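# Carry tube rack through self-closing doors to the desk

## Task

Move the tube rack from the counter, through the pair of doors that close by themselves, onto the desk. At the finish the rack must stand upright with each tube seated all the way down in a hole, and both doors must be closed. The rack and the tubes must never touch the floor. Any number of the robots may be used. Afterwards, release everything and back the robots away. No robot may fall over or be left leaning.

## Robot and tools

ROBOTS. Three identical Hello Robot Stretch 3 units, r1, r2 and r3. Each has a two-wheel differential base (0.33 m long, 0.34 m wide, passive omni wheel at the rear), a lift on a mast, and one telescoping arm that reaches out to the robot's RIGHT side, ending in a wrist (yaw, pitch, roll) and a two-finger gripper. The base cannot strafe; to move the hand forward you drive the base. A spin in place pivots 0.05 m behind the front edge; with the arm in and the wrist folded, the swept radius is 0.28 m, and an unfolded level gripper reaches past it. Loose objects may occasionally get nudged by something.

FRAMES. Each robot reports in its own base frame: origin on the floor between the drive wheels, x forward, y left, z up. hand_pose is in that frame, at the fingertip meeting point; with all wrist joints at 0 its x axis is up, y points back along the arm to the mast, z to the robot's rear. The odometry frame is the base frame at scene start. Robots do not share a frame, so relative positions come only from images, lidar_m, wrist_depth_mm and head_depth_mm.

execute_actions. Arguments: actions (a list holding one action, or empty to just read state and images) and cameras (list of camera names such as r2_wrist_camera, or "all"; omitted/null means all, [] means none). The one action is an object keyed by robot name. Per robot:
- base: exactly one of translate_m (relative straight drive in metres from the base's last reported position, forward positive, -1 to 1) or rotate_rad (relative turn in place in radians, counter-clockwise/left positive, -3.2 to 3.2).
- joints: absolute targets by name: lift_m 0 to 1.1 (arm height on mast); arm_m 0 to 0.52 (extension); wrist_yaw_rad -1.345 to 4.42 (0 along the arm, positive toward the front, 3.0 folded over the base); wrist_pitch_rad -1.57 to 0.451 (0 level, negative tips fingers down); wrist_roll_rad -2.911 to 2.911 (0 fingers side by side); gripper_m -0.089 to 0.179 (bigger is wider; actual fingertip gap is about 0.007 less when nearly shut, 0.025 less when wide, zero below 0.007); head_pan_rad -3.953 to 1.73 (0 forward, positive left, -1.57 looks along the arm); head_tilt_rad -1.53 to 0.419 (negative down).
- contact_limits: only arm_m, a motor_effort percent (1 to 100) at which the arm motion halts with contact_stop; smaller is softer, too small stops instantly; it also caps holding force until the next action.
All listed motions start together; each action runs at most 15 s. Bad keys or out-of-range values reject the whole call. Anything omitted may still be driving toward an earlier target. If a result reports a stop, remaining calls in that reply are skipped.

wait(seconds 0 to 10) lets time pass without new commands and returns state and images. zoom_image(camera, region [x0,y0,x1,y1] in pixels, at most 504x504) enlarges part of that camera's latest full image. finished_scene(scene) ends the current scene irreversibly; the goal must hold at that moment.

RESULTS. base_status and joint_status: done, off_target (resting away from target, possibly still pushing), contact_stop, time_out, torque_fault (after the last three the old target is dropped). A lift or arm that contact-stops goes slack until commanded again; a loaded slack lift may sag. on_its_own covers uncommanded parts; its "held at" is the held target, not the position. motor_effort is percent of max, positive toward higher joint values, bracket = peak; readings carry offsets and noise. lidar_m: 12 distances from the base origin, 30° sectors starting straight ahead and going counter-clockwise (4th left, 7th behind, 10th right), plane 0.17 m high, range 0.15–12 m, blind to clear objects and its own robot but sees other robots; '-' means nothing. wrist_depth_mm (45–1000) and head_depth_mm (280–4000, sideways image) are 7x7 median depth grids. base_odometry counts wheel turns (slip included); turned_by_wheels and turned_by_imu are turns since the last result; base_tilt in degrees (forward/right positive, biased up to ~4°). Camera calibration lines give K and T_world_to_cam from the carrying robot's base frame; expect small errors, larger for the wrist camera.

SPEED. Full base speed (0.30 m/s, 1.9 rad/s) only when stowed: lift_m < 0.30, arm_m < 0.03, wrist_yaw_rad > 2.54; otherwise 0.10 m/s and 0.63 rad/s.

GRIPPING. Command gripper_m below the object's width to grasp (lower squeezes harder, but a stall guard may weaken the grip). Release with at least 0.02 above the contact value. Readings do not confirm a hold.

CAUTIONS. Two robots pressing on each other fails the run; once bases touch, even millimetres more is a hard press. Equal commands give slightly unequal travel (up to 2.5 cm per metre), which strains a shared load and can tip robots. Fold or unfold the wrist only with lift_m 0.32–0.95, wrist_pitch_rad -0.4, roll near 0; folded, the lift may drop to 0.25. With yaw below -0.4, keep pitch at -0.5 or lower. Arm pushes against rigid things with the gripper above ~0.45 m can tip the robot, especially a second push or a raised contact limit. Driving while holding or hooking something fixed, or snagging furniture (worst in reverse), can tip it; back out in small steps, free the gripper, and lower lift_m to about 0.2 if still leaning. Base, wrist and head have no contact stop. Wrist servos under sustained strain shut off for 10 s. Avoid drops, slams and hard hits.

Each tool is called after "Call:" by a JSON object that holds its "fn" and its "kwargs", one argument or row to a line.

## Session

Call:
{"fn": "execute_actions", "kwargs": {
  "actions": []
}}

Scene clock: 0.00 s.
r1.base_odometry: x=+0.000 y=+0.000 heading=+0.000 (m, m, rad; r1's odometry frame)
r1.turned_by_wheels: +0.000 (rad since the last result)
r1.turned_by_imu: +0.000 (rad since the last result)
r1.base_tilt: forward=+1.0 right=+1.4 (deg)
r1.lidar_m: 1.78 2.79 2.42 2.12 1.28 1.13 1.14 0.79 0.70 0.70 0.83 1.52
r1.head_depth_mm: 1731 2575 3304 3305 3282 3132 2086 / 1715 2567 3432 3444 3411 3043 2089 / 1726 2596 3559 3521 3525 2927 1979 / 1737 2583 3667 3676 3663 2732 1828 / 1734 2258 3837 3841 3749 2920 1979 / 1734 2572 - - - 3107 2074 / 1734 2568 3622 3676 3621 3095 2068
r1.base_status: not commanded
r1.joint_positions: lift_m=+0.585 arm_m=+0.002 wrist_yaw_rad=+3.037 wrist_pitch_rad=-0.362 wrist_roll_rad=-0.007 gripper_m=+0.037 head_pan_rad=+0.005 head_tilt_rad=-0.024
r1.joint_status: not commanded
r1.motor_effort: left_wheel=-1 right_wheel=+0 lift_m=+40 arm_m=+0 wrist_yaw_rad=+1 wrist_pitch_rad=+7 wrist_roll_rad=+1 gripper_m=+0 head_pan_rad=-1 head_tilt_rad=+2 (%)
r1.hand_pose: x=+0.0029 y=+0.0829 z=+0.6102 quat_wxyz=(+0.163, +0.699, +0.092, +0.691) (m; r1's base frame)
r1.wrist_depth_mm: - - - - - - - / - - - - - - - / - - - - - - - / - - - - - - - / - - - - - - - / 894 885 - 894 943 912 887 / 768 761 - 757 766 771 769
r2.base_odometry: x=+0.000 y=+0.000 heading=+0.000 (m, m, rad; r2's odometry frame)
r2.turned_by_wheels: +0.000 (rad since the last result)
r2.turned_by_imu: +0.000 (rad since the last result)
r2.base_tilt: forward=-1.6 right=+3.2 (deg)
r2.lidar_m: 2.47 2.44 1.68 1.35 1.35 0.86 0.69 0.69 0.75 1.15 2.80 3.03
r2.head_depth_mm: 2099 2829 2881 2903 2952 2923 2104 / 2102 2707 2767 2780 2814 2812 2087 / 2093 2613 2643 2678 2676 2694 2087 / 2095 2504 2541 2558 2601 2611 2082 / 2111 2409 2458 2467 2484 2507 2078 / 2121 2323 2372 2379 2391 2436 2077 / 2115 2245 2275 2311 2323 2333 2076
r2.base_status: not commanded
r2.joint_positions: lift_m=+0.351 arm_m=+0.003 wrist_yaw_rad=+3.130 wrist_pitch_rad=-0.359 wrist_roll_rad=-0.007 gripper_m=+0.037 head_pan_rad=-0.009 head_tilt_rad=+0.000
r2.joint_status: not commanded
r2.motor_effort: left_wheel=-1 right_wheel=+0 lift_m=+43 arm_m=-1 wrist_yaw_rad=-1 wrist_pitch_rad=+5 wrist_roll_rad=+0 gripper_m=+0 head_pan_rad=+0 head_tilt_rad=+2 (%)
r2.hand_pose: x=-0.0185 y=+0.0836 z=+0.3774 quat_wxyz=(+0.130, +0.694, +0.123, +0.697) (m; r2's base frame)
r2.wrist_depth_mm: - - - - - - - / - - - - - - - / - - - - - - - / 850 879 - 929 973 955 - / 683 707 725 748 769 776 781 / 580 588 - 597 645 638 653 / 502 518 - 547 534 552 555
r3.base_odometry: x=+0.000 y=+0.000 heading=+0.000 (m, m, rad; r3's odometry frame)
r3.turned_by_wheels: +0.000 (rad since the last result)
r3.turned_by_imu: +0.000 (rad since the last result)
r3.base_tilt: forward=+0.1 right=+0.0 (deg)
r3.lidar_m: 1.45 1.26 1.25 1.46 1.44 1.88 1.79 1.88 1.88 2.25 2.87 1.78
r3.head_depth_mm: 1965 2658 2698 2683 2621 2620 2246 / 1972 2322 2295 2289 2291 2232 2140 / 1922 2022 2012 2004 1980 1975 1956 / 1779 1802 1777 1773 1760 1763 1739 / 1615 1613 1603 1588 1591 1576 1581 / 1470 1462 1465 1449 1436 1433 1429 / 1346 1340 1336 1325 1325 1317 1311
r3.base_status: not commanded
r3.joint_positions: lift_m=+0.506 arm_m=-0.003 wrist_yaw_rad=+3.040 wrist_pitch_rad=-0.313 wrist_roll_rad=+0.000 gripper_m=+0.037 head_pan_rad=-0.018 head_tilt_rad=-0.022
r3.joint_status: not commanded
r3.motor_effort: left_wheel=+0 right_wheel=+0 lift_m=+32 arm_m=-2 wrist_yaw_rad=+0 wrist_pitch_rad=+9 wrist_roll_rad=+1 gripper_m=+0 head_pan_rad=+0 head_tilt_rad=+2 (%)
r3.hand_pose: x=+0.0028 y=+0.0927 z=+0.5425 quat_wxyz=(+0.146, +0.703, +0.075, +0.692) (m; r3's base frame)
r3.wrist_depth_mm: - - - - - - 933 / - - - - - - 985 / - - - - - - - / - - - - - - - / - - - - - - - / 865 890 - 879 942 878 889 / 725 720 743 733 751 750 740
pictures: r1_head_camera (sideways: a quarter turn clockwise sets it upright), r1_nav_camera (sideways: a quarter turn counterclockwise sets it upright), r1_wrist_camera, r2_head_camera (sideways: a quarter turn clockwise sets it upright), r2_nav_camera (sideways: a quarter turn counterclockwise sets it upright), r2_wrist_camera, r3_head_camera (sideways: a quarter turn clockwise sets it upright), r3_nav_camera (sideways: a quarter turn counterclockwise sets it upright), r3_wrist_camera
Images, in order (width x height): r1_head_camera 896x504, r1_nav_camera 672x504, r1_wrist_camera 644x364, r2_head_camera 896x504, r2_nav_camera 672x504, r2_wrist_camera 644x364, r3_head_camera 896x504, r3_nav_camera 672x504, r3_wrist_camera 644x364.

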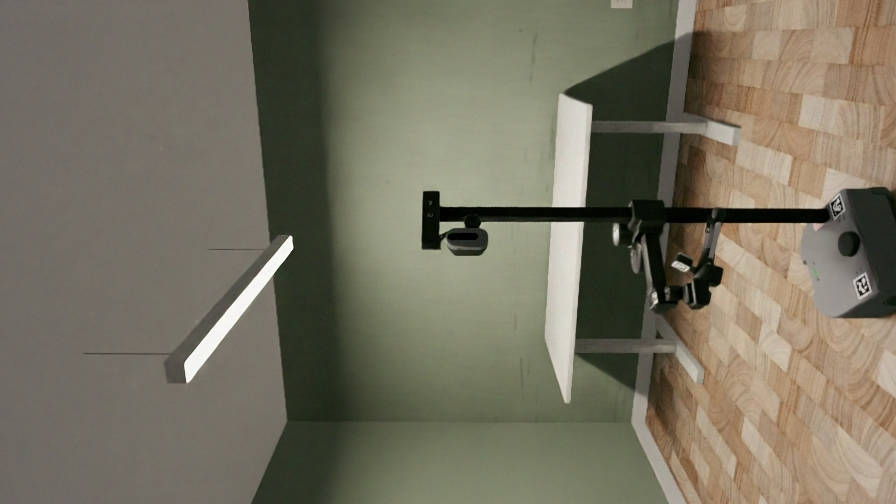

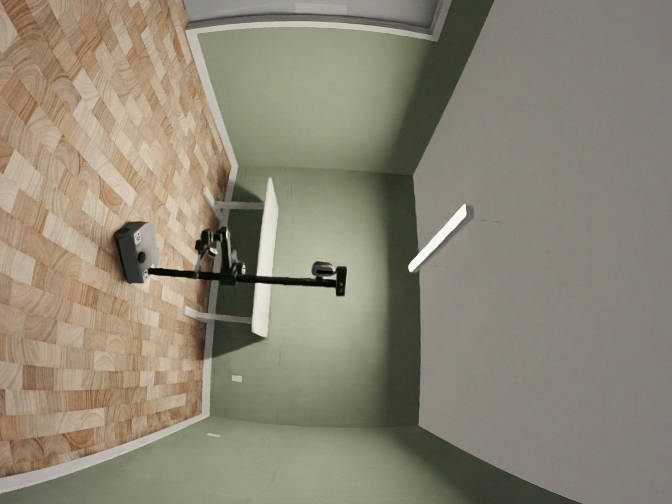

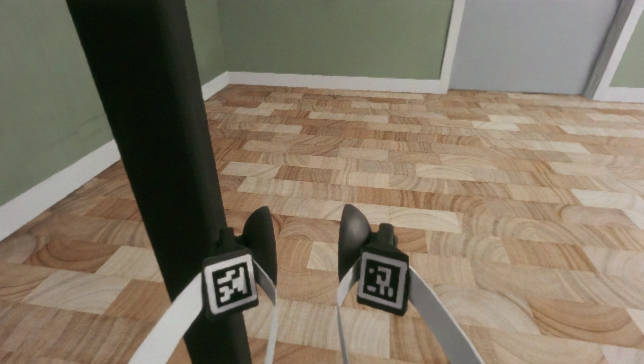

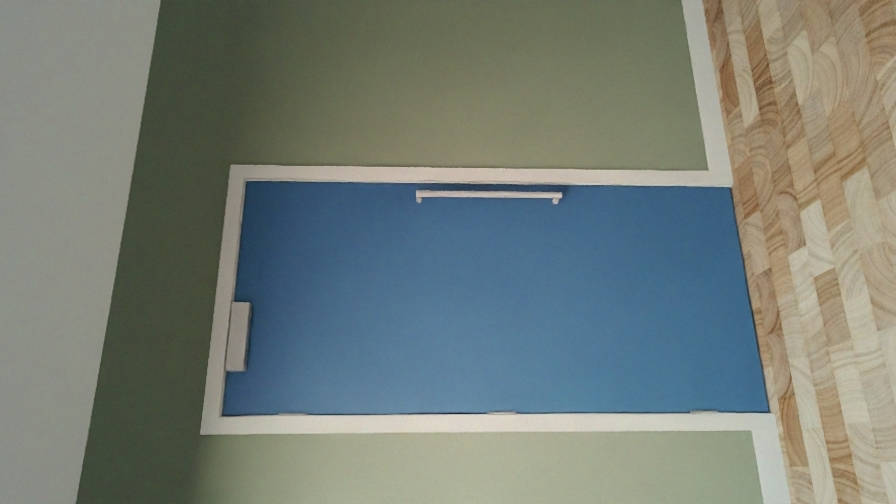

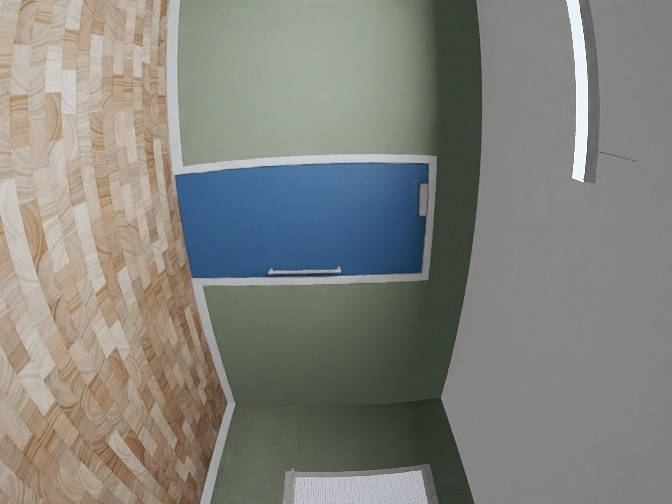

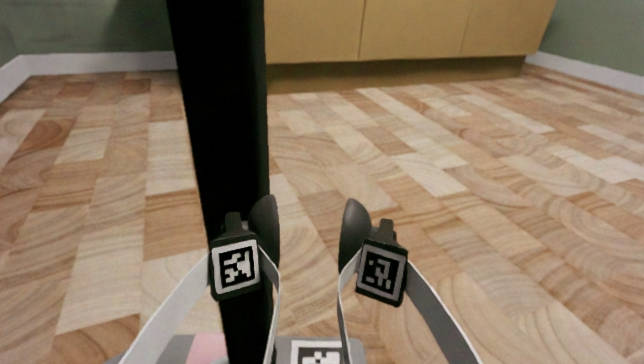

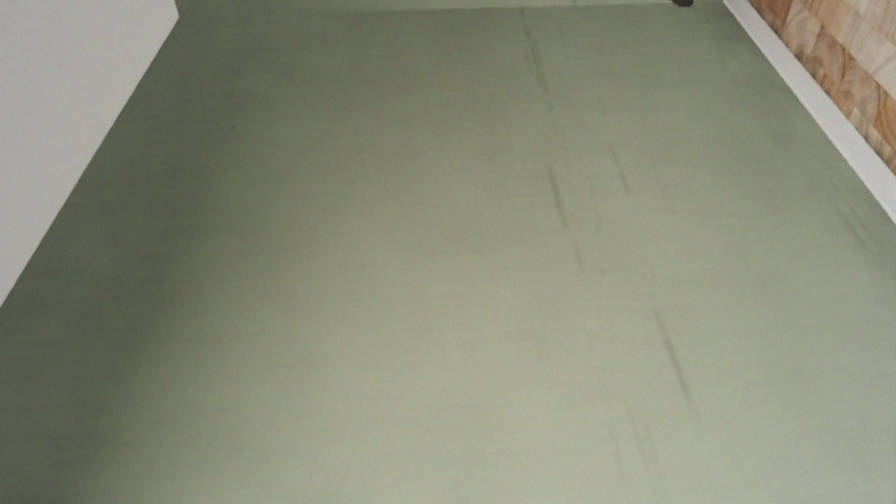

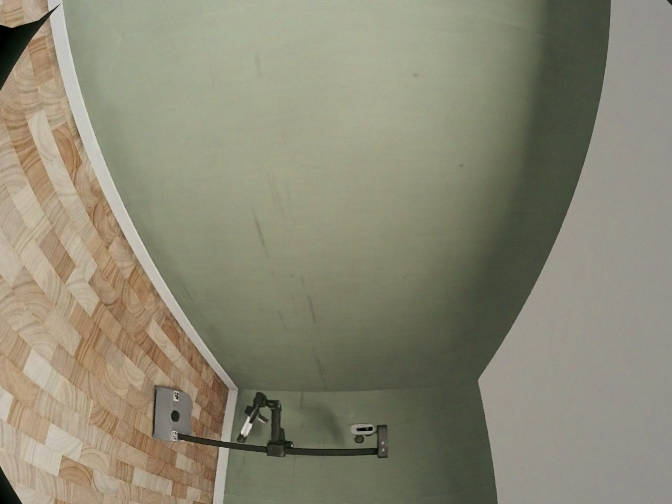

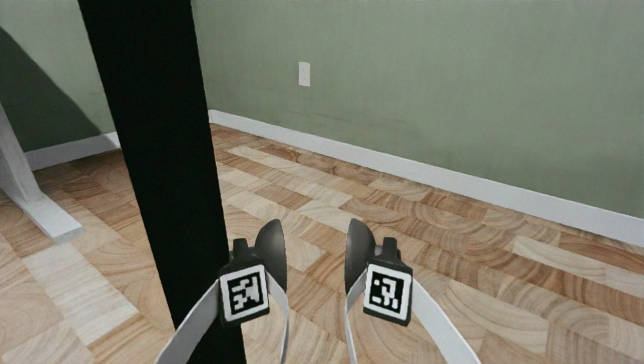

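Call:
{"fn": "execute_actions", "kwargs": {
  "actions": [
    {"r1":{"joints":{"head_pan_rad":1.4,"head_tilt_rad":-0.2,"lift_m":0.25}},"r2":{"joints":{"head_pan_rad":1.5,"head_tilt_rad":-0.4}},"r3":{"joints":{"head_pan_rad":-1.6,"head_tilt_rad":-0.3,"lift_m":0.25}}}
  ],
  "cameras": ["r1_head_camera","r2_head_camera","r2_nav_camera","r3_nav_camera","r1_nav_camera"]
}}

Scene clock: 4.57 s.
r1.base_odometry: x=+0.000 y=+0.000 heading=+0.000 (m, m, rad; r1's odometry frame)
r1.turned_by_wheels: +0.000 (rad since the last result)
r1.turned_by_imu: -0.001 (rad since the last result)
r1.base_tilt: forward=+1.0 right=+1.3 (deg)
r1.lidar_m: 1.78 2.81 2.43 2.12 1.28 1.13 1.13 0.79 0.70 0.71 0.83 1.53
r1.head_depth_mm: 2093 2182 2260 2333 2430 2217 1644 / 2120 2189 2260 2335 2418 2219 1638 / 2140 2242 2256 2378 2467 2212 1653 / 2181 2272 2321 2409 2504 2233 1639 / 2238 2290 2371 2450 2547 2213 1635 / - 2340 2404 2485 2584 2214 1646 / - 2256 2258 2286 2306 2141 1640
r1.base_status: not commanded
r1.joint_positions: lift_m=+0.250 arm_m=+0.002 wrist_yaw_rad=+3.037 wrist_pitch_rad=-0.363 wrist_roll_rad=-0.007 gripper_m=+0.037 head_pan_rad=+1.393 head_tilt_rad=-0.197
r1.joint_status: all done
r1.motor_effort: left_wheel=-2(2) right_wheel=+0(0) lift_m=+35(36) arm_m=+0(0) wrist_yaw_rad=-1(1) wrist_pitch_rad=+7(7) wrist_roll_rad=+0(0) gripper_m=+0(0) head_pan_rad=+4(46) head_tilt_rad=-2(18) (%)
r1.hand_pose: x=+0.0029 y=+0.0829 z=+0.2754 quat_wxyz=(+0.164, +0.699, +0.092, +0.691) (m; r1's base frame)
r1.wrist_depth_mm: - - - - - - - / - - - - - - - / 942 - 947 944 964 947 925 / 707 714 716 727 711 715 731 / 577 579 - 579 574 578 582 / 483 492 - 498 493 488 489 / - - - - 417 414 415
r2.base_odometry: x=+0.000 y=+0.000 heading=+0.000 (m, m, rad; r2's odometry frame)
r2.turned_by_wheels: +0.000 (rad since the last result)
r2.turned_by_imu: +0.000 (rad since the last result)
r2.base_tilt: forward=-1.6 right=+3.3 (deg)
r2.lidar_m: 2.47 2.44 1.69 1.35 1.35 0.86 0.69 0.68 0.75 1.15 2.80 3.03
r2.head_depth_mm: 2076 2235 1754 1893 2043 1657 1361 / 1988 2151 1676 1779 1971 1659 1359 / 1894 2030 1586 1670 1859 1663 1356 / 1816 1947 1529 1582 1750 1661 1361 / 1739 1872 1533 1500 1649 1666 1357 / 1671 1789 1534 1432 1552 1664 1361 / 1614 1729 1703 1896 2068 1660 1367
r2.base_status: not commanded
r2.joint_positions: lift_m=+0.351 arm_m=+0.003 wrist_yaw_rad=+3.130 wrist_pitch_rad=-0.359 wrist_roll_rad=-0.007 gripper_m=+0.037 head_pan_rad=+1.493 head_tilt_rad=-0.395
r2.joint_status: all done
r2.motor_effort: left_wheel=-1(1) right_wheel=-1(1) lift_m=+43(43) arm_m=-1(1) wrist_yaw_rad=+0(1) wrist_pitch_rad=+5(4) wrist_roll_rad=+0(0) gripper_m=+0(0) head_pan_rad=+3(34) head_tilt_rad=-3(28) (%)
r2.hand_pose: x=-0.0185 y=+0.0836 z=+0.3774 quat_wxyz=(+0.130, +0.694, +0.123, +0.697) (m; r2's base frame)
r2.wrist_depth_mm: - - - - - - - / - - - - - - - / - - - - - - - / 884 885 - 914 937 955 - / 673 730 707 740 770 778 809 / 574 596 - 628 625 639 665 / 502 511 - 540 540 555 548
r3.base_odometry: x=+0.000 y=+0.000 heading=+0.000 (m, m, rad; r3's odometry frame)
r3.turned_by_wheels: +0.000 (rad since the last result)
r3.turned_by_imu: +0.001 (rad since the last result)
r3.base_tilt: forward=+0.1 right=+0.0 (deg)
r3.lidar_m: 1.45 1.25 1.26 1.45 1.44 1.88 1.78 1.87 1.88 2.25 2.87 1.78
r3.head_depth_mm: 1833 1891 1989 2057 2173 2010 1558 / 1918 2023 2130 2235 2327 2004 1574 / 2023 2123 2249 2362 2444 2003 1581 / 2207 2327 2421 2599 2644 2002 1577 / 2428 2548 2699 2861 2829 2039 1578 / 2631 2838 2981 3231 2820 2030 1577 / 2796 2912 2980 3160 2870 2028 1586
r3.base_status: not commanded
r3.joint_positions: lift_m=+0.250 arm_m=-0.003 wrist_yaw_rad=+3.040 wrist_pitch_rad=-0.315 wrist_roll_rad=+0.000 gripper_m=+0.037 head_pan_rad=-1.593 head_tilt_rad=-0.296
r3.joint_status: all done
r3.motor_effort: left_wheel=+0(0) right_wheel=+0(0) lift_m=+27(26) arm_m=-1(1) wrist_yaw_rad=+0(0) wrist_pitch_rad=+9(9) wrist_roll_rad=+0(1) gripper_m=+0(0) head_pan_rad=-3(52) head_tilt_rad=-2(28) (%)
r3.hand_pose: x=+0.0027 y=+0.0926 z=+0.2867 quat_wxyz=(+0.146, +0.703, +0.075, +0.692) (m; r3's base frame)
r3.wrist_depth_mm: - - - - - - 944 / - - - - - - 980 / - - - - - - - / 835 872 884 890 900 903 882 / 657 655 693 685 664 673 661 / 528 520 - 530 563 530 534 / 448 468 - - 443 448 449
pictures: r1_head_camera (sideways: a quarter turn clockwise sets it upright), r1_nav_camera (sideways: a quarter turn counterclockwise sets it upright), r2_head_camera (sideways: a quarter turn clockwise sets it upright), r2_nav_camera (sideways: a quarter turn counterclockwise sets it upright), r3_nav_camera (sideways: a quarter turn counterclockwise sets it upright)
camera_calibration (this result's frames):
r1_head_camera: T_world_to_cam=[[-0.0306221, -0.180243, -0.983145, 1.30026], [-0.990237, 0.139291, 0.00530638, 0.00838732], [0.135986, 0.97371, -0.182749, 0.19302], [0, 0, 0, 1]] pos_world=[0.0218741, 0.0452503, 1.31358]
r1_nav_camera: T_world_to_cam=[[-0.0348805, 0.158721, 0.986707, -1.24503], [0.991531, -0.11809, 0.0540469, -0.022877], [0.125099, 0.980236, -0.153258, 0.152699], [0, 0, 0, 1]] pos_world=[-0.0398466, 0.04523, 1.25312]
r2_head_camera: T_world_to_cam=[[-0.0161515, -0.418881, -0.907898, 1.20001], [-0.998348, 0.0568303, -0.00845941, 0.0182092], [0.0551396, 0.906261, -0.419107, 0.49925], [0, 0, 0, 1]] pos_world=[0.0100327, 0.049175, 1.29888]
r2_nav_camera: T_world_to_cam=[[0.0567444, 0.357527, 0.932177, -1.17375], [0.993913, -0.108538, -0.0188737, 0.0720098], [0.0944292, 0.927574, -0.361509, 0.427772], [0, 0, 0, 1]] pos_world=[-0.0453617, 0.0306742, 1.25015]
r3_nav_camera: T_world_to_cam=[[-0.0475788, -0.343416, 0.937977, -1.17175], [-0.998491, -0.00943477, -0.0541026, 0.129266], [0.0274293, -0.939136, -0.342449, 0.398275], [0, 0, 0, 1]] pos_world=[0.0623959, -0.0271449, 1.24246]
Images, in order (width x height): r1_head_camera 896x504, r1_nav_camera 672x504, r2_head_camera 896x504, r2_nav_camera 672x504, r3_nav_camera 672x504.

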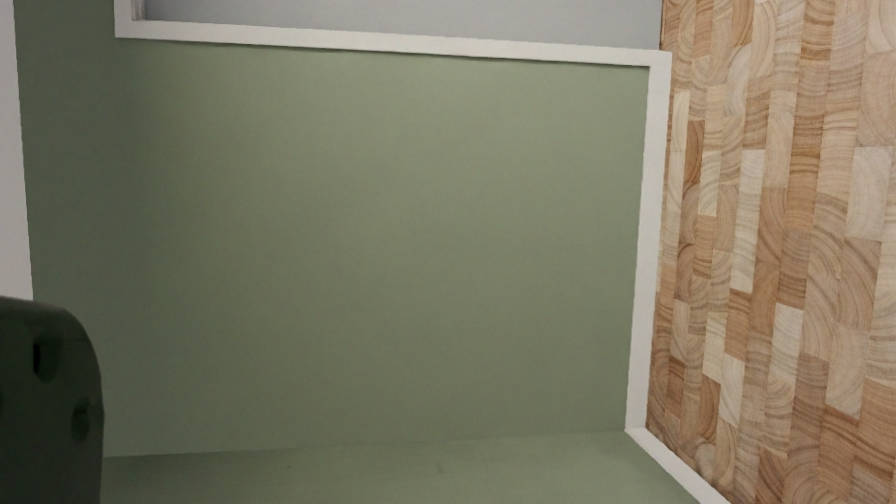

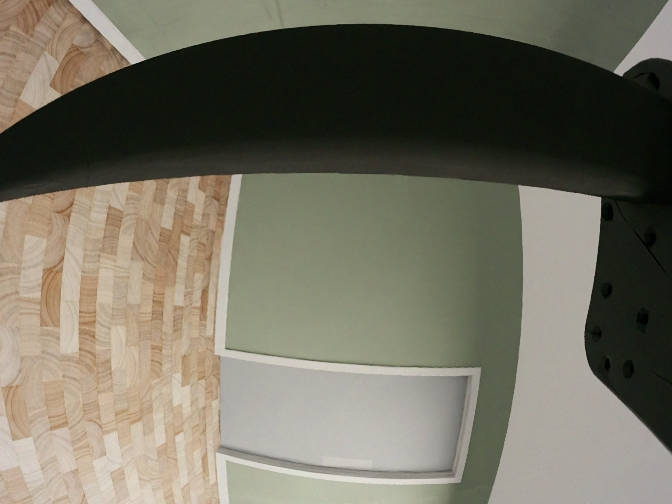

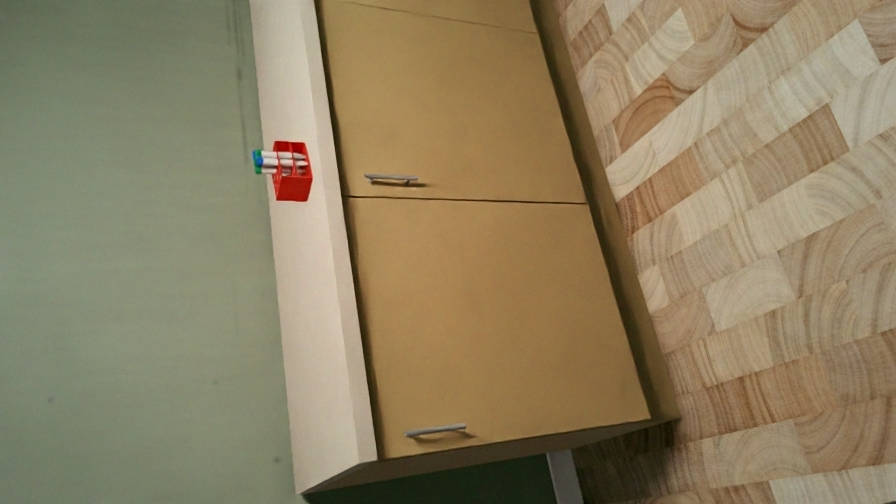

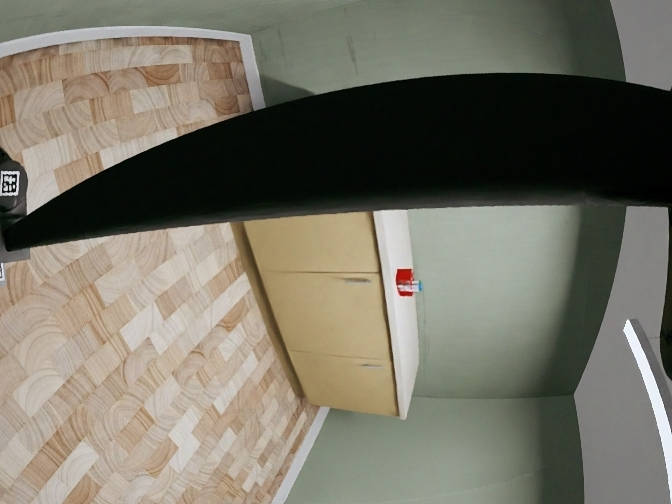

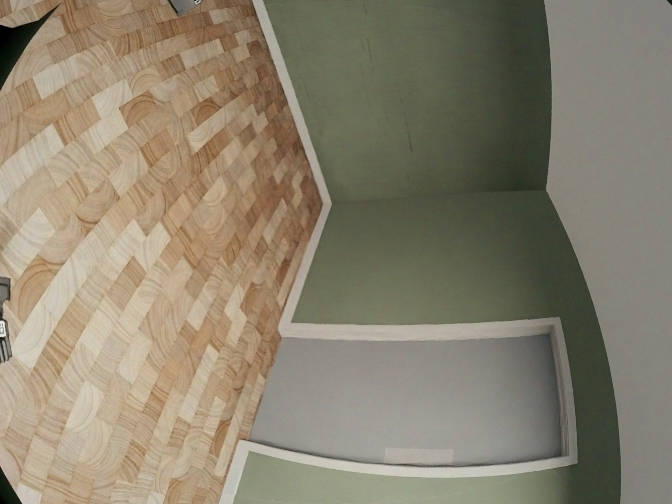

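Call:
{"fn": "execute_actions", "kwargs": {
  "actions": [
    {"r1":{"base":{"rotate_rad":0.6},"joints":{"head_pan_rad":0,"head_tilt_rad":-0.5}},"r2":{"base":{"rotate_rad":1.13},"joints":{"lift_m":0.28}},"r3":{"base":{"rotate_rad":-2.36},"joints":{"head_pan_rad":0,"head_tilt_rad":-0.5}}}
  ],
  "cameras": ["r1_head_camera","r3_head_camera"]
}}

Call:
{"fn": "execute_actions", "kwargs": {
  "actions": [
    {"r2":{"base":{"translate_m":1.0}},"r1":{"base":{"translate_m":1.0}}}
  ],
  "cameras": []
}}

Call:
{"fn": "execute_actions", "kwargs": {
  "actions": [
    {"r2":{"base":{"translate_m":0.2},"joints":{"lift_m":0.9}}}
  ],
  "cameras": []
}}

Call:
{"fn": "execute_actions", "kwargs": {
  "actions": [
    {"r2":{"base":{"rotate_rad":2.38},"joints":{"head_pan_rad":-1.57,"head_tilt_rad":-0.6}}}
  ],
  "cameras": ["r2_head_camera","r1_head_camera"]
}}

Scene clock: 9.73 s.
r1.base_odometry: x=+0.000 y=+0.000 heading=+0.600 (m, m, rad; r1's odometry frame)
r1.turned_by_wheels: +0.600 (rad since the last result)
r1.turned_by_imu: +0.597 (rad since the last result)
r1.base_tilt: forward=+1.0 right=+1.4 (deg)
r1.lidar_m: 2.74 2.43 1.91 1.24 1.13 1.14 0.77 0.70 0.71 0.87 1.78 1.65
r1.head_depth_mm: 3204 3574 3825 2808 2020 1559 1266 / 2929 3224 3588 2840 2008 1564 1271 / 2704 2995 3296 2849 2015 1558 1272 / 2515 2730 2990 2856 2010 1559 1269 / 2354 2542 2773 2862 2028 1561 1274 / 2263 2417 2628 2690 2015 1565 1279 / 2118 2277 2428 2579 2004 1569 1274
r1.base_status: done
r1.joint_positions: lift_m=+0.250 arm_m=+0.002 wrist_yaw_rad=+3.037 wrist_pitch_rad=-0.363 wrist_roll_rad=-0.007 gripper_m=+0.037 head_pan_rad=+0.007 head_tilt_rad=-0.494
r1.joint_status: all done
r1.motor_effort: left_wheel=-3(8) right_wheel=+1(5) lift_m=+35(35) arm_m=+0(0) wrist_yaw_rad=+0(0) wrist_pitch_rad=+7(7) wrist_roll_rad=+0(1) gripper_m=+0(0) head_pan_rad=-3(44) head_tilt_rad=-4(29) (%)
r1.hand_pose: x=+0.0029 y=+0.0829 z=+0.2754 quat_wxyz=(+0.164, +0.699, +0.092, +0.691) (m; r1's base frame)
r1.wrist_depth_mm: 821 - - - - - - / 884 - - - - - - / 899 - 961 944 940 934 951 / 719 715 712 729 718 719 726 / 576 577 - 573 574 576 580 / 487 489 - 497 496 486 485 / - - - - 418 414 414
r2.base_odometry: x=+0.000 y=+0.000 heading=+1.130 (m, m, rad; r2's odometry frame)
r2.turned_by_wheels: +1.130 (rad since the last result)
r2.turned_by_imu: +1.139 (rad since the last result)
r2.base_tilt: forward=-1.6 right=+3.2 (deg)
r2.lidar_m: 1.58 1.35 1.48 0.81 0.69 0.68 0.78 1.29 2.80 2.90 2.44 2.44
r2.head_depth_mm: 1306 1463 1654 1929 2053 1655 1359 / 1123 1238 1383 1553 1771 1652 1360 / 985 1074 1171 1304 1454 1561 1355 / 878 943 1024 1121 1231 1374 1357 / 790 845 908 978 1068 1166 1264 / 720 764 817 874 942 1021 1113 / 661 699 739 788 842 907 980
r2.base_status: done
r2.joint_positions: lift_m=+0.280 arm_m=+0.003 wrist_yaw_rad=+3.130 wrist_pitch_rad=-0.361 wrist_roll_rad=-0.007 gripper_m=+0.037 head_pan_rad=+1.493 head_tilt_rad=-0.396
r2.joint_status: all done
r2.motor_effort: left_wheel=-3(7) right_wheel=+3(12) lift_m=+39(38) arm_m=-1(1) wrist_yaw_rad=+0(0) wrist_pitch_rad=+5(5) wrist_roll_rad=+0(0) gripper_m=+0(0) head_pan_rad=+3(3) head_tilt_rad=-2(4) (%)
r2.hand_pose: x=-0.0186 y=+0.0834 z=+0.3059 quat_wxyz=(+0.131, +0.694, +0.123, +0.697) (m; r2's base frame)
r2.wrist_depth_mm: 531 616 - 994 - - - / 556 661 - - - - - / 578 697 - - - - - / 604 697 - 789 808 869 857 / 593 614 604 639 656 652 680 / 496 507 - 535 534 536 560 / 437 - - - 455 468 471
r3.base_odometry: x=+0.000 y=+0.000 heading=-2.360 (m, m, rad; r3's odometry frame)
r3.turned_by_wheels: -2.360 (rad since the last result)
r3.turned_by_imu: -2.325 (rad since the last result)
r3.base_tilt: forward=+0.1 right=+0.0 (deg)
r3.lidar_m: 1.87 2.03 2.70 1.94 1.77 1.30 1.26 1.30 1.79 1.44 1.78 1.95
r3.head_depth_mm: 1583 1724 1878 2057 2038 1610 1331 / 1587 1702 1876 2060 2025 1601 1338 / 1579 1708 1874 2033 2033 1605 1330 / 1575 1710 1838 2037 2049 1623 1342 / 1584 1701 1859 2026 2060 1615 1334 / 1575 1719 1881 2083 2053 1616 1335 / 1634 1759 1910 2094 2046 1617 1342
r3.base_status: done
r3.joint_positions: lift_m=+0.250 arm_m=-0.002 wrist_yaw_rad=+3.040 wrist_pitch_rad=-0.315 wrist_roll_rad=+0.000 gripper_m=+0.037 head_pan_rad=-0.007 head_tilt_rad=-0.495
r3.joint_status: all done
r3.motor_effort: left_wheel=+2(9) right_wheel=-3(11) lift_m=+27(27) arm_m=-1(2) wrist_yaw_rad=+0(0) wrist_pitch_rad=+9(9) wrist_roll_rad=+0(1) gripper_m=+0(0) head_pan_rad=+4(47) head_tilt_rad=-3(25) (%)
r3.hand_pose: x=+0.0027 y=+0.0925 z=+0.2867 quat_wxyz=(+0.146, +0.703, +0.075, +0.692) (m; r3's base frame)
r3.wrist_depth_mm: - - - - - - - / - - - - - - - / - - - - - - - / 856 870 854 878 867 908 910 / 654 663 706 695 667 657 674 / 526 526 - 533 564 541 541 / 446 475 - - 450 449 450
pictures: r1_head_camera (sideways: a quarter turn clockwise sets it upright), r3_head_camera (sideways: a quarter turn clockwise sets it upright)
camera_calibration (this result's frames):
r1_head_camera: T_world_to_cam=[[-0.462292, -0.0051036, -0.886713, 1.17699], [-0.0421923, 0.998977, 0.0162474, -0.0116356], [0.885724, 0.0449236, -0.462034, 0.551919], [0, 0, 0, 1]] pos_world=[0.0547729, -0.0071636, 1.29885]
r3_head_camera: T_world_to_cam=[[-0.481352, 0.0394505, -0.875639, 1.16611], [0.0597105, 0.998142, 0.012146, -0.0221443], [0.874491, -0.0464384, -0.482813, 0.579468], [0, 0, 0, 1]] pos_world=[0.055892, 0.00300898, 1.30113]
Images, in order (width x height): r1_head_camera 896x504, r3_head_camera 896x504.

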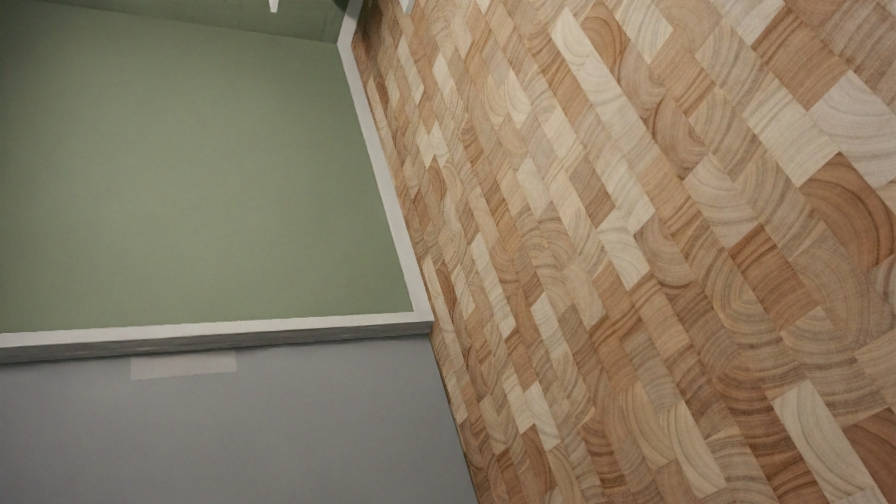

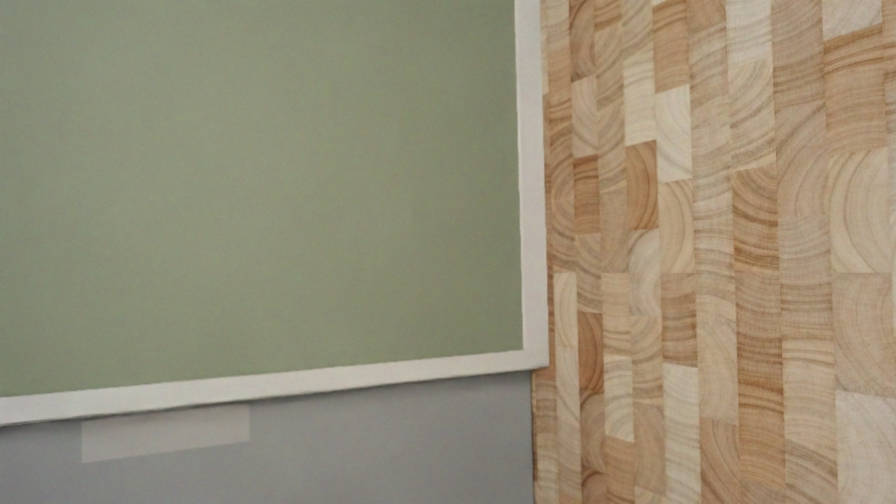

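Scene clock: 14.73 s.
r1.base_odometry: x=+0.825 y=+0.564 heading=+0.600 (m, m, rad; r1's odometry frame)
r1.turned_by_wheels: +0.000 (rad since the last result)
r1.turned_by_imu: -0.006 (rad since the last result)
r1.base_tilt: forward=+0.9 right=+1.3 (deg)
r1.lidar_m: 1.82 1.65 1.66 1.92 1.75 1.77 1.62 1.48 1.49 1.84 1.00 2.67
r1.head_depth_mm: 2230 2478 2805 2813 2010 1556 1268 / 2021 2225 2473 2669 2011 1557 1270 / 1864 2020 2264 2447 2007 1571 1273 / 1709 1863 2050 2241 2009 1568 1271 / 1593 1722 1880 2029 2020 1565 1277 / 1494 1617 1761 1936 2013 1554 1276 / 1474 1567 1690 1810 1914 1563 1270
r1.base_status: done
r1.joint_positions: lift_m=+0.250 arm_m=+0.002 wrist_yaw_rad=+3.037 wrist_pitch_rad=-0.363 wrist_roll_rad=-0.007 gripper_m=+0.037 head_pan_rad=+0.007 head_tilt_rad=-0.495
r1.joint_status: not commanded
r1.motor_effort: left_wheel=-3(4) right_wheel=+1(7) lift_m=+35(35) arm_m=+0(0) wrist_yaw_rad=+1(1) wrist_pitch_rad=+7(7) wrist_roll_rad=+1(0) gripper_m=+1(0) head_pan_rad=-3(5) head_tilt_rad=-3(3) (%)
r1.hand_pose: x=+0.0029 y=+0.0829 z=+0.2754 quat_wxyz=(+0.164, +0.699, +0.092, +0.691) (m; r1's base frame)
r1.wrist_depth_mm: - - - - - - - / - - - - - - - / 961 - 963 958 941 958 929 / 723 716 712 712 721 710 720 / 584 578 - 572 578 575 576 / 487 488 - 497 500 485 481 / - - - - 415 415 415
r2.base_odometry: x=+0.427 y=+0.904 heading=+1.130 (m, m, rad; r2's odometry frame)
r2.turned_by_wheels: +0.000 (rad since the last result)
r2.turned_by_imu: +0.005 (rad since the last result)
r2.base_tilt: forward=-1.6 right=+3.3 (deg)
r2.lidar_m: 0.78 0.66 0.66 0.75 1.42 1.41 1.61 2.69 3.45 2.03 1.72 1.72
r2.head_depth_mm: 1131 1200 1265 898 745 816 892 / 1211 1294 1374 905 821 901 992 / 1304 1398 1510 905 911 1007 1124 / 1411 1522 1661 1713 1023 1155 1293 / 1537 1662 1821 1991 2069 1667 1358 / 1512 1609 1704 1835 1934 1667 1364 / 1387 1464 1555 1648 1770 1668 1362
r2.base_status: done
r2.joint_positions: lift_m=+0.280 arm_m=+0.003 wrist_yaw_rad=+3.130 wrist_pitch_rad=-0.361 wrist_roll_rad=-0.007 gripper_m=+0.037 head_pan_rad=+1.493 head_tilt_rad=-0.396
r2.joint_status: not commanded
r2.motor_effort: left_wheel=-3(8) right_wheel=+4(11) lift_m=+39(39) arm_m=-1(1) wrist_yaw_rad=+0(0) wrist_pitch_rad=+5(5) wrist_roll_rad=+0(0) gripper_m=+1(0) head_pan_rad=+3(3) head_tilt_rad=-2(2) (%)
r2.hand_pose: x=-0.0186 y=+0.0834 z=+0.3059 quat_wxyz=(+0.131, +0.694, +0.123, +0.697) (m; r2's base frame)
r2.wrist_depth_mm: - - - - 726 602 526 / - - - - 743 635 537 / 948 972 - - 914 700 576 / 728 748 - 786 822 778 641 / 584 588 609 629 660 657 647 / 493 518 - 532 531 544 561 / 442 - - - 460 467 478
r3.base_odometry: x=+0.000 y=+0.000 heading=-2.360 (m, m, rad; r3's odometry frame)
r3.turned_by_wheels: +0.000 (rad since the last result)
r3.turned_by_imu: +0.001 (rad since the last result)
r3.base_tilt: forward=+0.1 right=+0.0 (deg)
r3.lidar_m: 1.88 2.04 2.69 1.10 1.77 1.30 1.25 1.31 1.79 1.44 1.78 1.95
r3.head_depth_mm: 1602 1726 1868 2051 2027 1610 1324 / 1590 1712 1869 2053 2035 1614 1329 / 1582 1703 1859 2034 2027 1620 1334 / 1581 1703 1835 2038 2037 1618 1337 / 1563 1705 1853 2018 2029 1625 1339 / 1574 1724 1876 2088 2055 1629 1336 / 1633 1743 1918 2098 2045 1614 1343
r3.base_status: not commanded
r3.joint_positions: lift_m=+0.250 arm_m=-0.002 wrist_yaw_rad=+3.040 wrist_pitch_rad=-0.315 wrist_roll_rad=+0.000 gripper_m=+0.037 head_pan_rad=-0.007 head_tilt_rad=-0.495
r3.joint_status: not commanded
r3.motor_effort: left_wheel=+1(2) right_wheel=-3(3) lift_m=+27(27) arm_m=-1(2) wrist_yaw_rad=-1(1) wrist_pitch_rad=+9(10) wrist_roll_rad=+1(0) gripper_m=+0(0) head_pan_rad=+5(5) head_tilt_rad=-3(4) (%)
r3.hand_pose: x=+0.0027 y=+0.0925 z=+0.2867 quat_wxyz=(+0.146, +0.703, +0.075, +0.692) (m; r3's base frame)
r3.wrist_depth_mm: - - - - - - - / - - - - - - - / - - - - - - - / 852 868 858 890 874 886 884 / 646 652 712 693 668 670 663 / 525 525 - 533 563 539 540 / 454 475 - - 445 445 456
pictures: none
No camera images: the call's "cameras" was empty. Leave "cameras" out to get every camera's image.

Scene clock: 21.20 s.
r1.base_odometry: x=+0.825 y=+0.564 heading=+0.600 (m, m, rad; r1's odometry frame)
r1.turned_by_wheels: +0.000 (rad since the last result)
r1.turned_by_imu: -0.001 (rad since the last result)
r1.base_tilt: forward=+0.9 right=+1.3 (deg)
r1.lidar_m: 1.82 1.65 1.65 1.91 1.75 1.77 1.62 1.48 1.49 1.85 1.00 2.68
r1.head_depth_mm: 2225 2470 2764 2834 2001 1556 1266 / 2019 2213 2500 2656 2004 1558 1265 / 1847 2026 2234 2460 2020 1560 1273 / 1719 1877 2033 2266 2020 1556 1273 / 1595 1722 1864 2032 2000 1564 1278 / 1486 1623 1762 1944 2023 1558 1273 / 1462 1565 1681 1798 1914 1570 1277
r1.base_status: not commanded
r1.joint_positions: lift_m=+0.250 arm_m=+0.002 wrist_yaw_rad=+3.037 wrist_pitch_rad=-0.363 wrist_roll_rad=-0.007 gripper_m=+0.037 head_pan_rad=+0.007 head_tilt_rad=-0.495
r1.joint_status: not commanded
r1.motor_effort: left_wheel=-2(3) right_wheel=+1(1) lift_m=+35(35) arm_m=+0(0) wrist_yaw_rad=+0(1) wrist_pitch_rad=+7(7) wrist_roll_rad=+0(0) gripper_m=+0(0) head_pan_rad=-3(2) head_tilt_rad=-3(3) (%)
r1.hand_pose: x=+0.0029 y=+0.0829 z=+0.2754 quat_wxyz=(+0.164, +0.699, +0.092, +0.691) (m; r1's base frame)
r1.wrist_depth_mm: - - - - - - - / - - - - - - - / 962 - 934 949 940 971 941 / 709 719 718 728 719 710 714 / 573 578 - 578 577 583 572 / 488 492 - 496 504 482 487 / - - - - 414 416 417
r2.base_odometry: x=+0.512 y=+1.085 heading=+1.130 (m, m, rad; r2's odometry frame)
r2.turned_by_wheels: +0.000 (rad since the last result)
r2.turned_by_imu: +0.000 (rad since the last result)
r2.base_tilt: forward=-1.6 right=+3.3 (deg)
r2.lidar_m: 0.62 0.53 0.53 0.60 1.56 1.56 1.77 2.97 3.34 1.86 1.57 1.13
r2.head_depth_mm: 1007 1073 1142 900 643 637 697 / 1075 1151 1220 902 669 705 775 / 1160 1246 1316 903 711 786 877 / 1257 1355 1473 905 793 889 1009 / 1371 1491 1635 908 900 1022 1199 / 1509 1653 1814 1902 1983 1610 1377 / 1532 1613 1714 1833 1920 1700 -
r2.base_status: done
r2.joint_positions: lift_m=+0.900 arm_m=+0.003 wrist_yaw_rad=+3.130 wrist_pitch_rad=-0.361 wrist_roll_rad=-0.007 gripper_m=+0.037 head_pan_rad=+1.493 head_tilt_rad=-0.396
r2.joint_status: all done
r2.motor_effort: left_wheel=-3(10) right_wheel=+3(12) lift_m=+48(48) arm_m=-1(1) wrist_yaw_rad=+0(0) wrist_pitch_rad=+5(5) wrist_roll_rad=+0(0) gripper_m=-1(0) head_pan_rad=+4(3) head_tilt_rad=-3(2) (%)
r2.hand_pose: x=-0.0186 y=+0.0834 z=+0.9256 quat_wxyz=(+0.131, +0.694, +0.123, +0.697) (m; r2's base frame)
r2.wrist_depth_mm: - - - 896 - 968 857 / - - - 780 617 542 498 / - - - 842 636 542 446 / - - - 907 725 568 480 / - - - - 725 611 504 / - - - - 757 649 539 / - - - - 926 705 557
r3.base_odometry: x=+0.000 y=+0.000 heading=-2.360 (m, m, rad; r3's odometry frame)
r3.turned_by_wheels: +0.000 (rad since the last result)
r3.turned_by_imu: +0.002 (rad since the last result)
r3.base_tilt: forward=+0.2 right=+0.1 (deg)
r3.lidar_m: 1.88 2.04 2.69 1.10 1.77 1.30 1.26 1.30 1.79 1.43 1.78 1.94
r3.head_depth_mm: 1590 1729 1868 2068 2030 1613 1328 / 1585 1724 1866 2049 2024 1616 1326 / 1579 1708 1863 2028 2035 1619 1337 / 1573 1699 1855 2030 2038 1614 1326 / 1584 1697 1855 2030 2058 1619 1339 / 1571 1724 1875 2061 2054 1623 1336 / 1632 1756 1911 2123 2050 1619 1340
r3.base_status: not commanded
r3.joint_positions: lift_m=+0.250 arm_m=-0.002 wrist_yaw_rad=+3.040 wrist_pitch_rad=-0.315 wrist_roll_rad=+0.000 gripper_m=+0.037 head_pan_rad=-0.007 head_tilt_rad=-0.495
r3.joint_status: not commanded
r3.motor_effort: left_wheel=+1(2) right_wheel=-3(3) lift_m=+27(27) arm_m=-1(1) wrist_yaw_rad=+0(0) wrist_pitch_rad=+9(9) wrist_roll_rad=+0(1) gripper_m=+0(0) head_pan_rad=+3(4) head_tilt_rad=-3(4) (%)
r3.hand_pose: x=+0.0027 y=+0.0925 z=+0.2867 quat_wxyz=(+0.146, +0.703, +0.075, +0.692) (m; r3's base frame)
r3.wrist_depth_mm: - - - - - - - / - - - - - - - / - - - - - - - / 859 859 853 865 896 875 890 / 658 648 687 687 669 662 677 / 532 524 - 531 552 541 538 / 446 477 - - 445 448 448
pictures: none
No camera images: the call's "cameras" was empty. Leave "cameras" out to get every camera's image.

Scene clock: 25.90 s.
r1.base_odometry: x=+0.825 y=+0.564 heading=+0.600 (m, m, rad; r1's odometry frame)
r1.turned_by_wheels: +0.000 (rad since the last result)
r1.turned_by_imu: -0.001 (rad since the last result)
r1.base_tilt: forward=+0.9 right=+1.3 (deg)
r1.lidar_m: 1.82 1.65 1.65 1.92 1.75 1.76 1.62 1.48 1.49 1.84 1.00 2.68
r1.head_depth_mm: 2218 2454 2783 2825 2009 1552 1266 / 2027 2228 2512 2698 2004 1563 1270 / 1847 2035 2237 2446 2013 1559 1269 / 1731 1860 2037 2261 2013 1562 1276 / 1597 1723 1868 2023 2024 1565 1270 / 1483 1620 1762 1943 2016 1568 1273 / 1467 1564 1680 1825 1914 1562 1276
r1.base_status: not commanded
r1.joint_positions: lift_m=+0.250 arm_m=+0.002 wrist_yaw_rad=+3.037 wrist_pitch_rad=-0.363 wrist_roll_rad=-0.007 gripper_m=+0.037 head_pan_rad=+0.007 head_tilt_rad=-0.495
r1.joint_status: not commanded
r1.motor_effort: left_wheel=-3(3) right_wheel=+1(1) lift_m=+35(35) arm_m=+0(0) wrist_yaw_rad=+0(0) wrist_pitch_rad=+7(7) wrist_roll_rad=+1(0) gripper_m=+0(0) head_pan_rad=-3(4) head_tilt_rad=-3(2) (%)
r1.hand_pose: x=+0.0029 y=+0.0829 z=+0.2754 quat_wxyz=(+0.164, +0.699, +0.092, +0.691) (m; r1's base frame)
r1.wrist_depth_mm: - - - - - - - / - - - - - - - / 963 - 968 944 946 961 964 / 732 721 708 721 708 715 732 / 582 584 - 576 578 578 578 / 488 493 - 495 500 485 489 / - - - - 413 417 415
r2.base_odometry: x=+0.512 y=+1.085 heading=-2.774 (m, m, rad; r2's odometry frame)
r2.turned_by_wheels: +2.380 (rad since the last result)
r2.turned_by_imu: +2.406 (rad since the last result)
r2.base_tilt: forward=-1.6 right=+3.2 (deg)
r2.lidar_m: 1.56 1.61 2.20 3.58 2.25 1.64 1.57 0.75 0.55 0.53 0.55 0.74
r2.head_depth_mm: 936 1037 849 631 694 - - / 940 1042 853 635 699 816 - / 940 1047 670 635 704 821 - / 944 1053 748 636 708 819 - / 950 1054 864 640 699 836 - / 952 1061 867 640 718 868 1145 / 958 1064 867 643 722 874 1147
r2.base_status: done
r2.joint_positions: lift_m=+0.900 arm_m=+0.003 wrist_yaw_rad=+3.130 wrist_pitch_rad=-0.361 wrist_roll_rad=-0.007 gripper_m=+0.037 head_pan_rad=-1.563 head_tilt_rad=-0.593
r2.joint_status: all done
r2.motor_effort: left_wheel=-3(7) right_wheel=+3(6) lift_m=+48(48) arm_m=-1(1) wrist_yaw_rad=+0(0) wrist_pitch_rad=+5(5) wrist_roll_rad=+0(0) gripper_m=+0(0) head_pan_rad=-3(36) head_tilt_rad=-3(22) (%)
r2.hand_pose: x=-0.0186 y=+0.0834 z=+0.9256 quat_wxyz=(+0.131, +0.694, +0.123, +0.697) (m; r2's base frame)
r2.wrist_depth_mm: - - - - - - - / - - - - - - - / - - - - - - - / - - - - - - - / - - - - - - - / - - - - - - - / - - - - - - -
r3.base_odometry: x=+0.000 y=+0.000 heading=-2.360 (m, m, rad; r3's odometry frame)
r3.turned_by_wheels: +0.000 (rad since the last result)
r3.turned_by_imu: +0.001 (rad since the last result)
r3.base_tilt: forward=+0.1 right=+0.0 (deg)
r3.lidar_m: 1.88 2.04 2.69 1.10 1.77 1.30 1.25 1.30 1.79 1.43 1.78 1.94
r3.head_depth_mm: 1594 1714 1875 2052 2026 1605 1330 / 1582 1718 1861 2048 2027 1608 1333 / 1578 1717 1869 2045 2033 1615 1341 / 1565 1709 1856 2027 2043 1610 1336 / 1569 1696 1848 2034 2055 1620 1339 / 1577 1739 1878 2067 2049 1624 1336 / 1628 1760 1929 2097 2061 1622 1345
r3.base_status: not commanded
r3.joint_positions: lift_m=+0.250 arm_m=-0.002 wrist_yaw_rad=+3.040 wrist_pitch_rad=-0.315 wrist_roll_rad=+0.000 gripper_m=+0.037 head_pan_rad=-0.007 head_tilt_rad=-0.495
r3.joint_status: not commanded
r3.motor_effort: left_wheel=+1(2) right_wheel=-3(4) lift_m=+27(27) arm_m=-1(2) wrist_yaw_rad=+0(0) wrist_pitch_rad=+9(10) wrist_roll_rad=+0(0) gripper_m=+0(0) head_pan_rad=+4(4) head_tilt_rad=-3(3) (%)
r3.hand_pose: x=+0.0027 y=+0.0925 z=+0.2867 quat_wxyz=(+0.146, +0.703, +0.075, +0.692) (m; r3's base frame)
r3.wrist_depth_mm: - - - - - - - / - - - - - - - / - - - - - - - / 850 852 859 872 913 881 886 / 654 656 688 684 671 670 673 / 524 529 - 530 554 530 537 / 445 470 - - 442 452 450
pictures: r1_head_camera (sideways: a quarter turn clockwise sets it upright), r2_head_camera (sideways: a quarter turn clockwise sets it upright)
camera_calibration (this result's frames):
r1_head_camera: T_world_to_cam=[[-0.462981, -0.00500755, -0.886354, 1.17652], [-0.0419617, 0.998987, 0.0162746, -0.0116723], [0.885374, 0.0447278, -0.462722, 0.552816], [0, 0, 0, 1]] pos_world=[0.0547689, -0.00717424, 1.29881]
r2_head_camera: T_world_to_cam=[[-0.0211164, 0.58901, -0.80785, 1.06957], [0.999537, 0.0301582, -0.00413833, 0.000394898], [0.0219258, -0.807563, -0.589374, 0.720992], [0, 0, 0, 1]] pos_world=[0.00638241, -0.0477518, 1.28899]
Images, in order (width x height): r1_head_camera 896x504, r2_head_camera 896x504.

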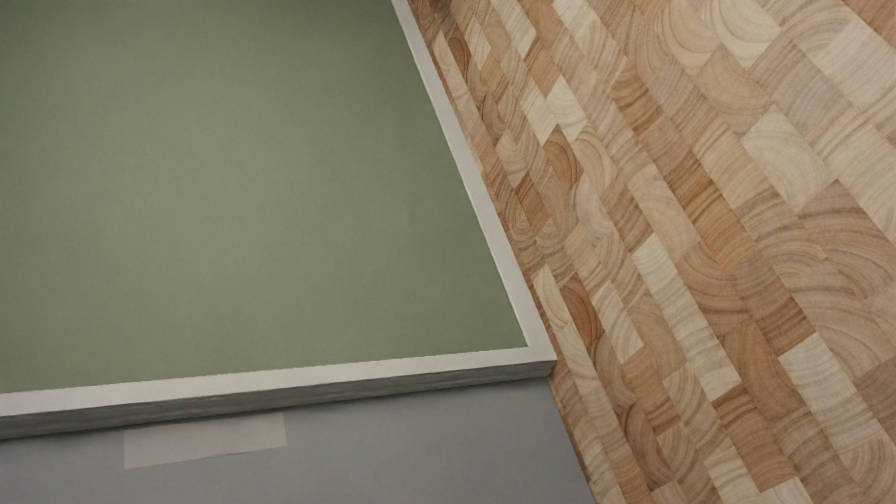

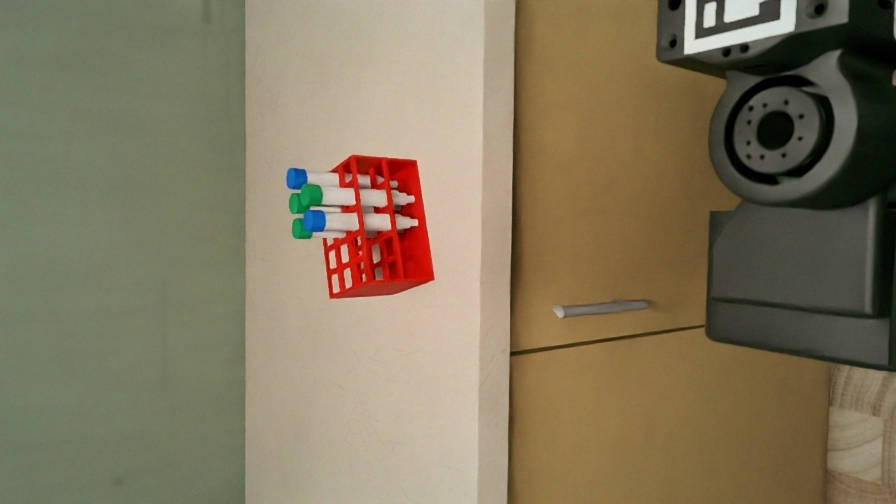

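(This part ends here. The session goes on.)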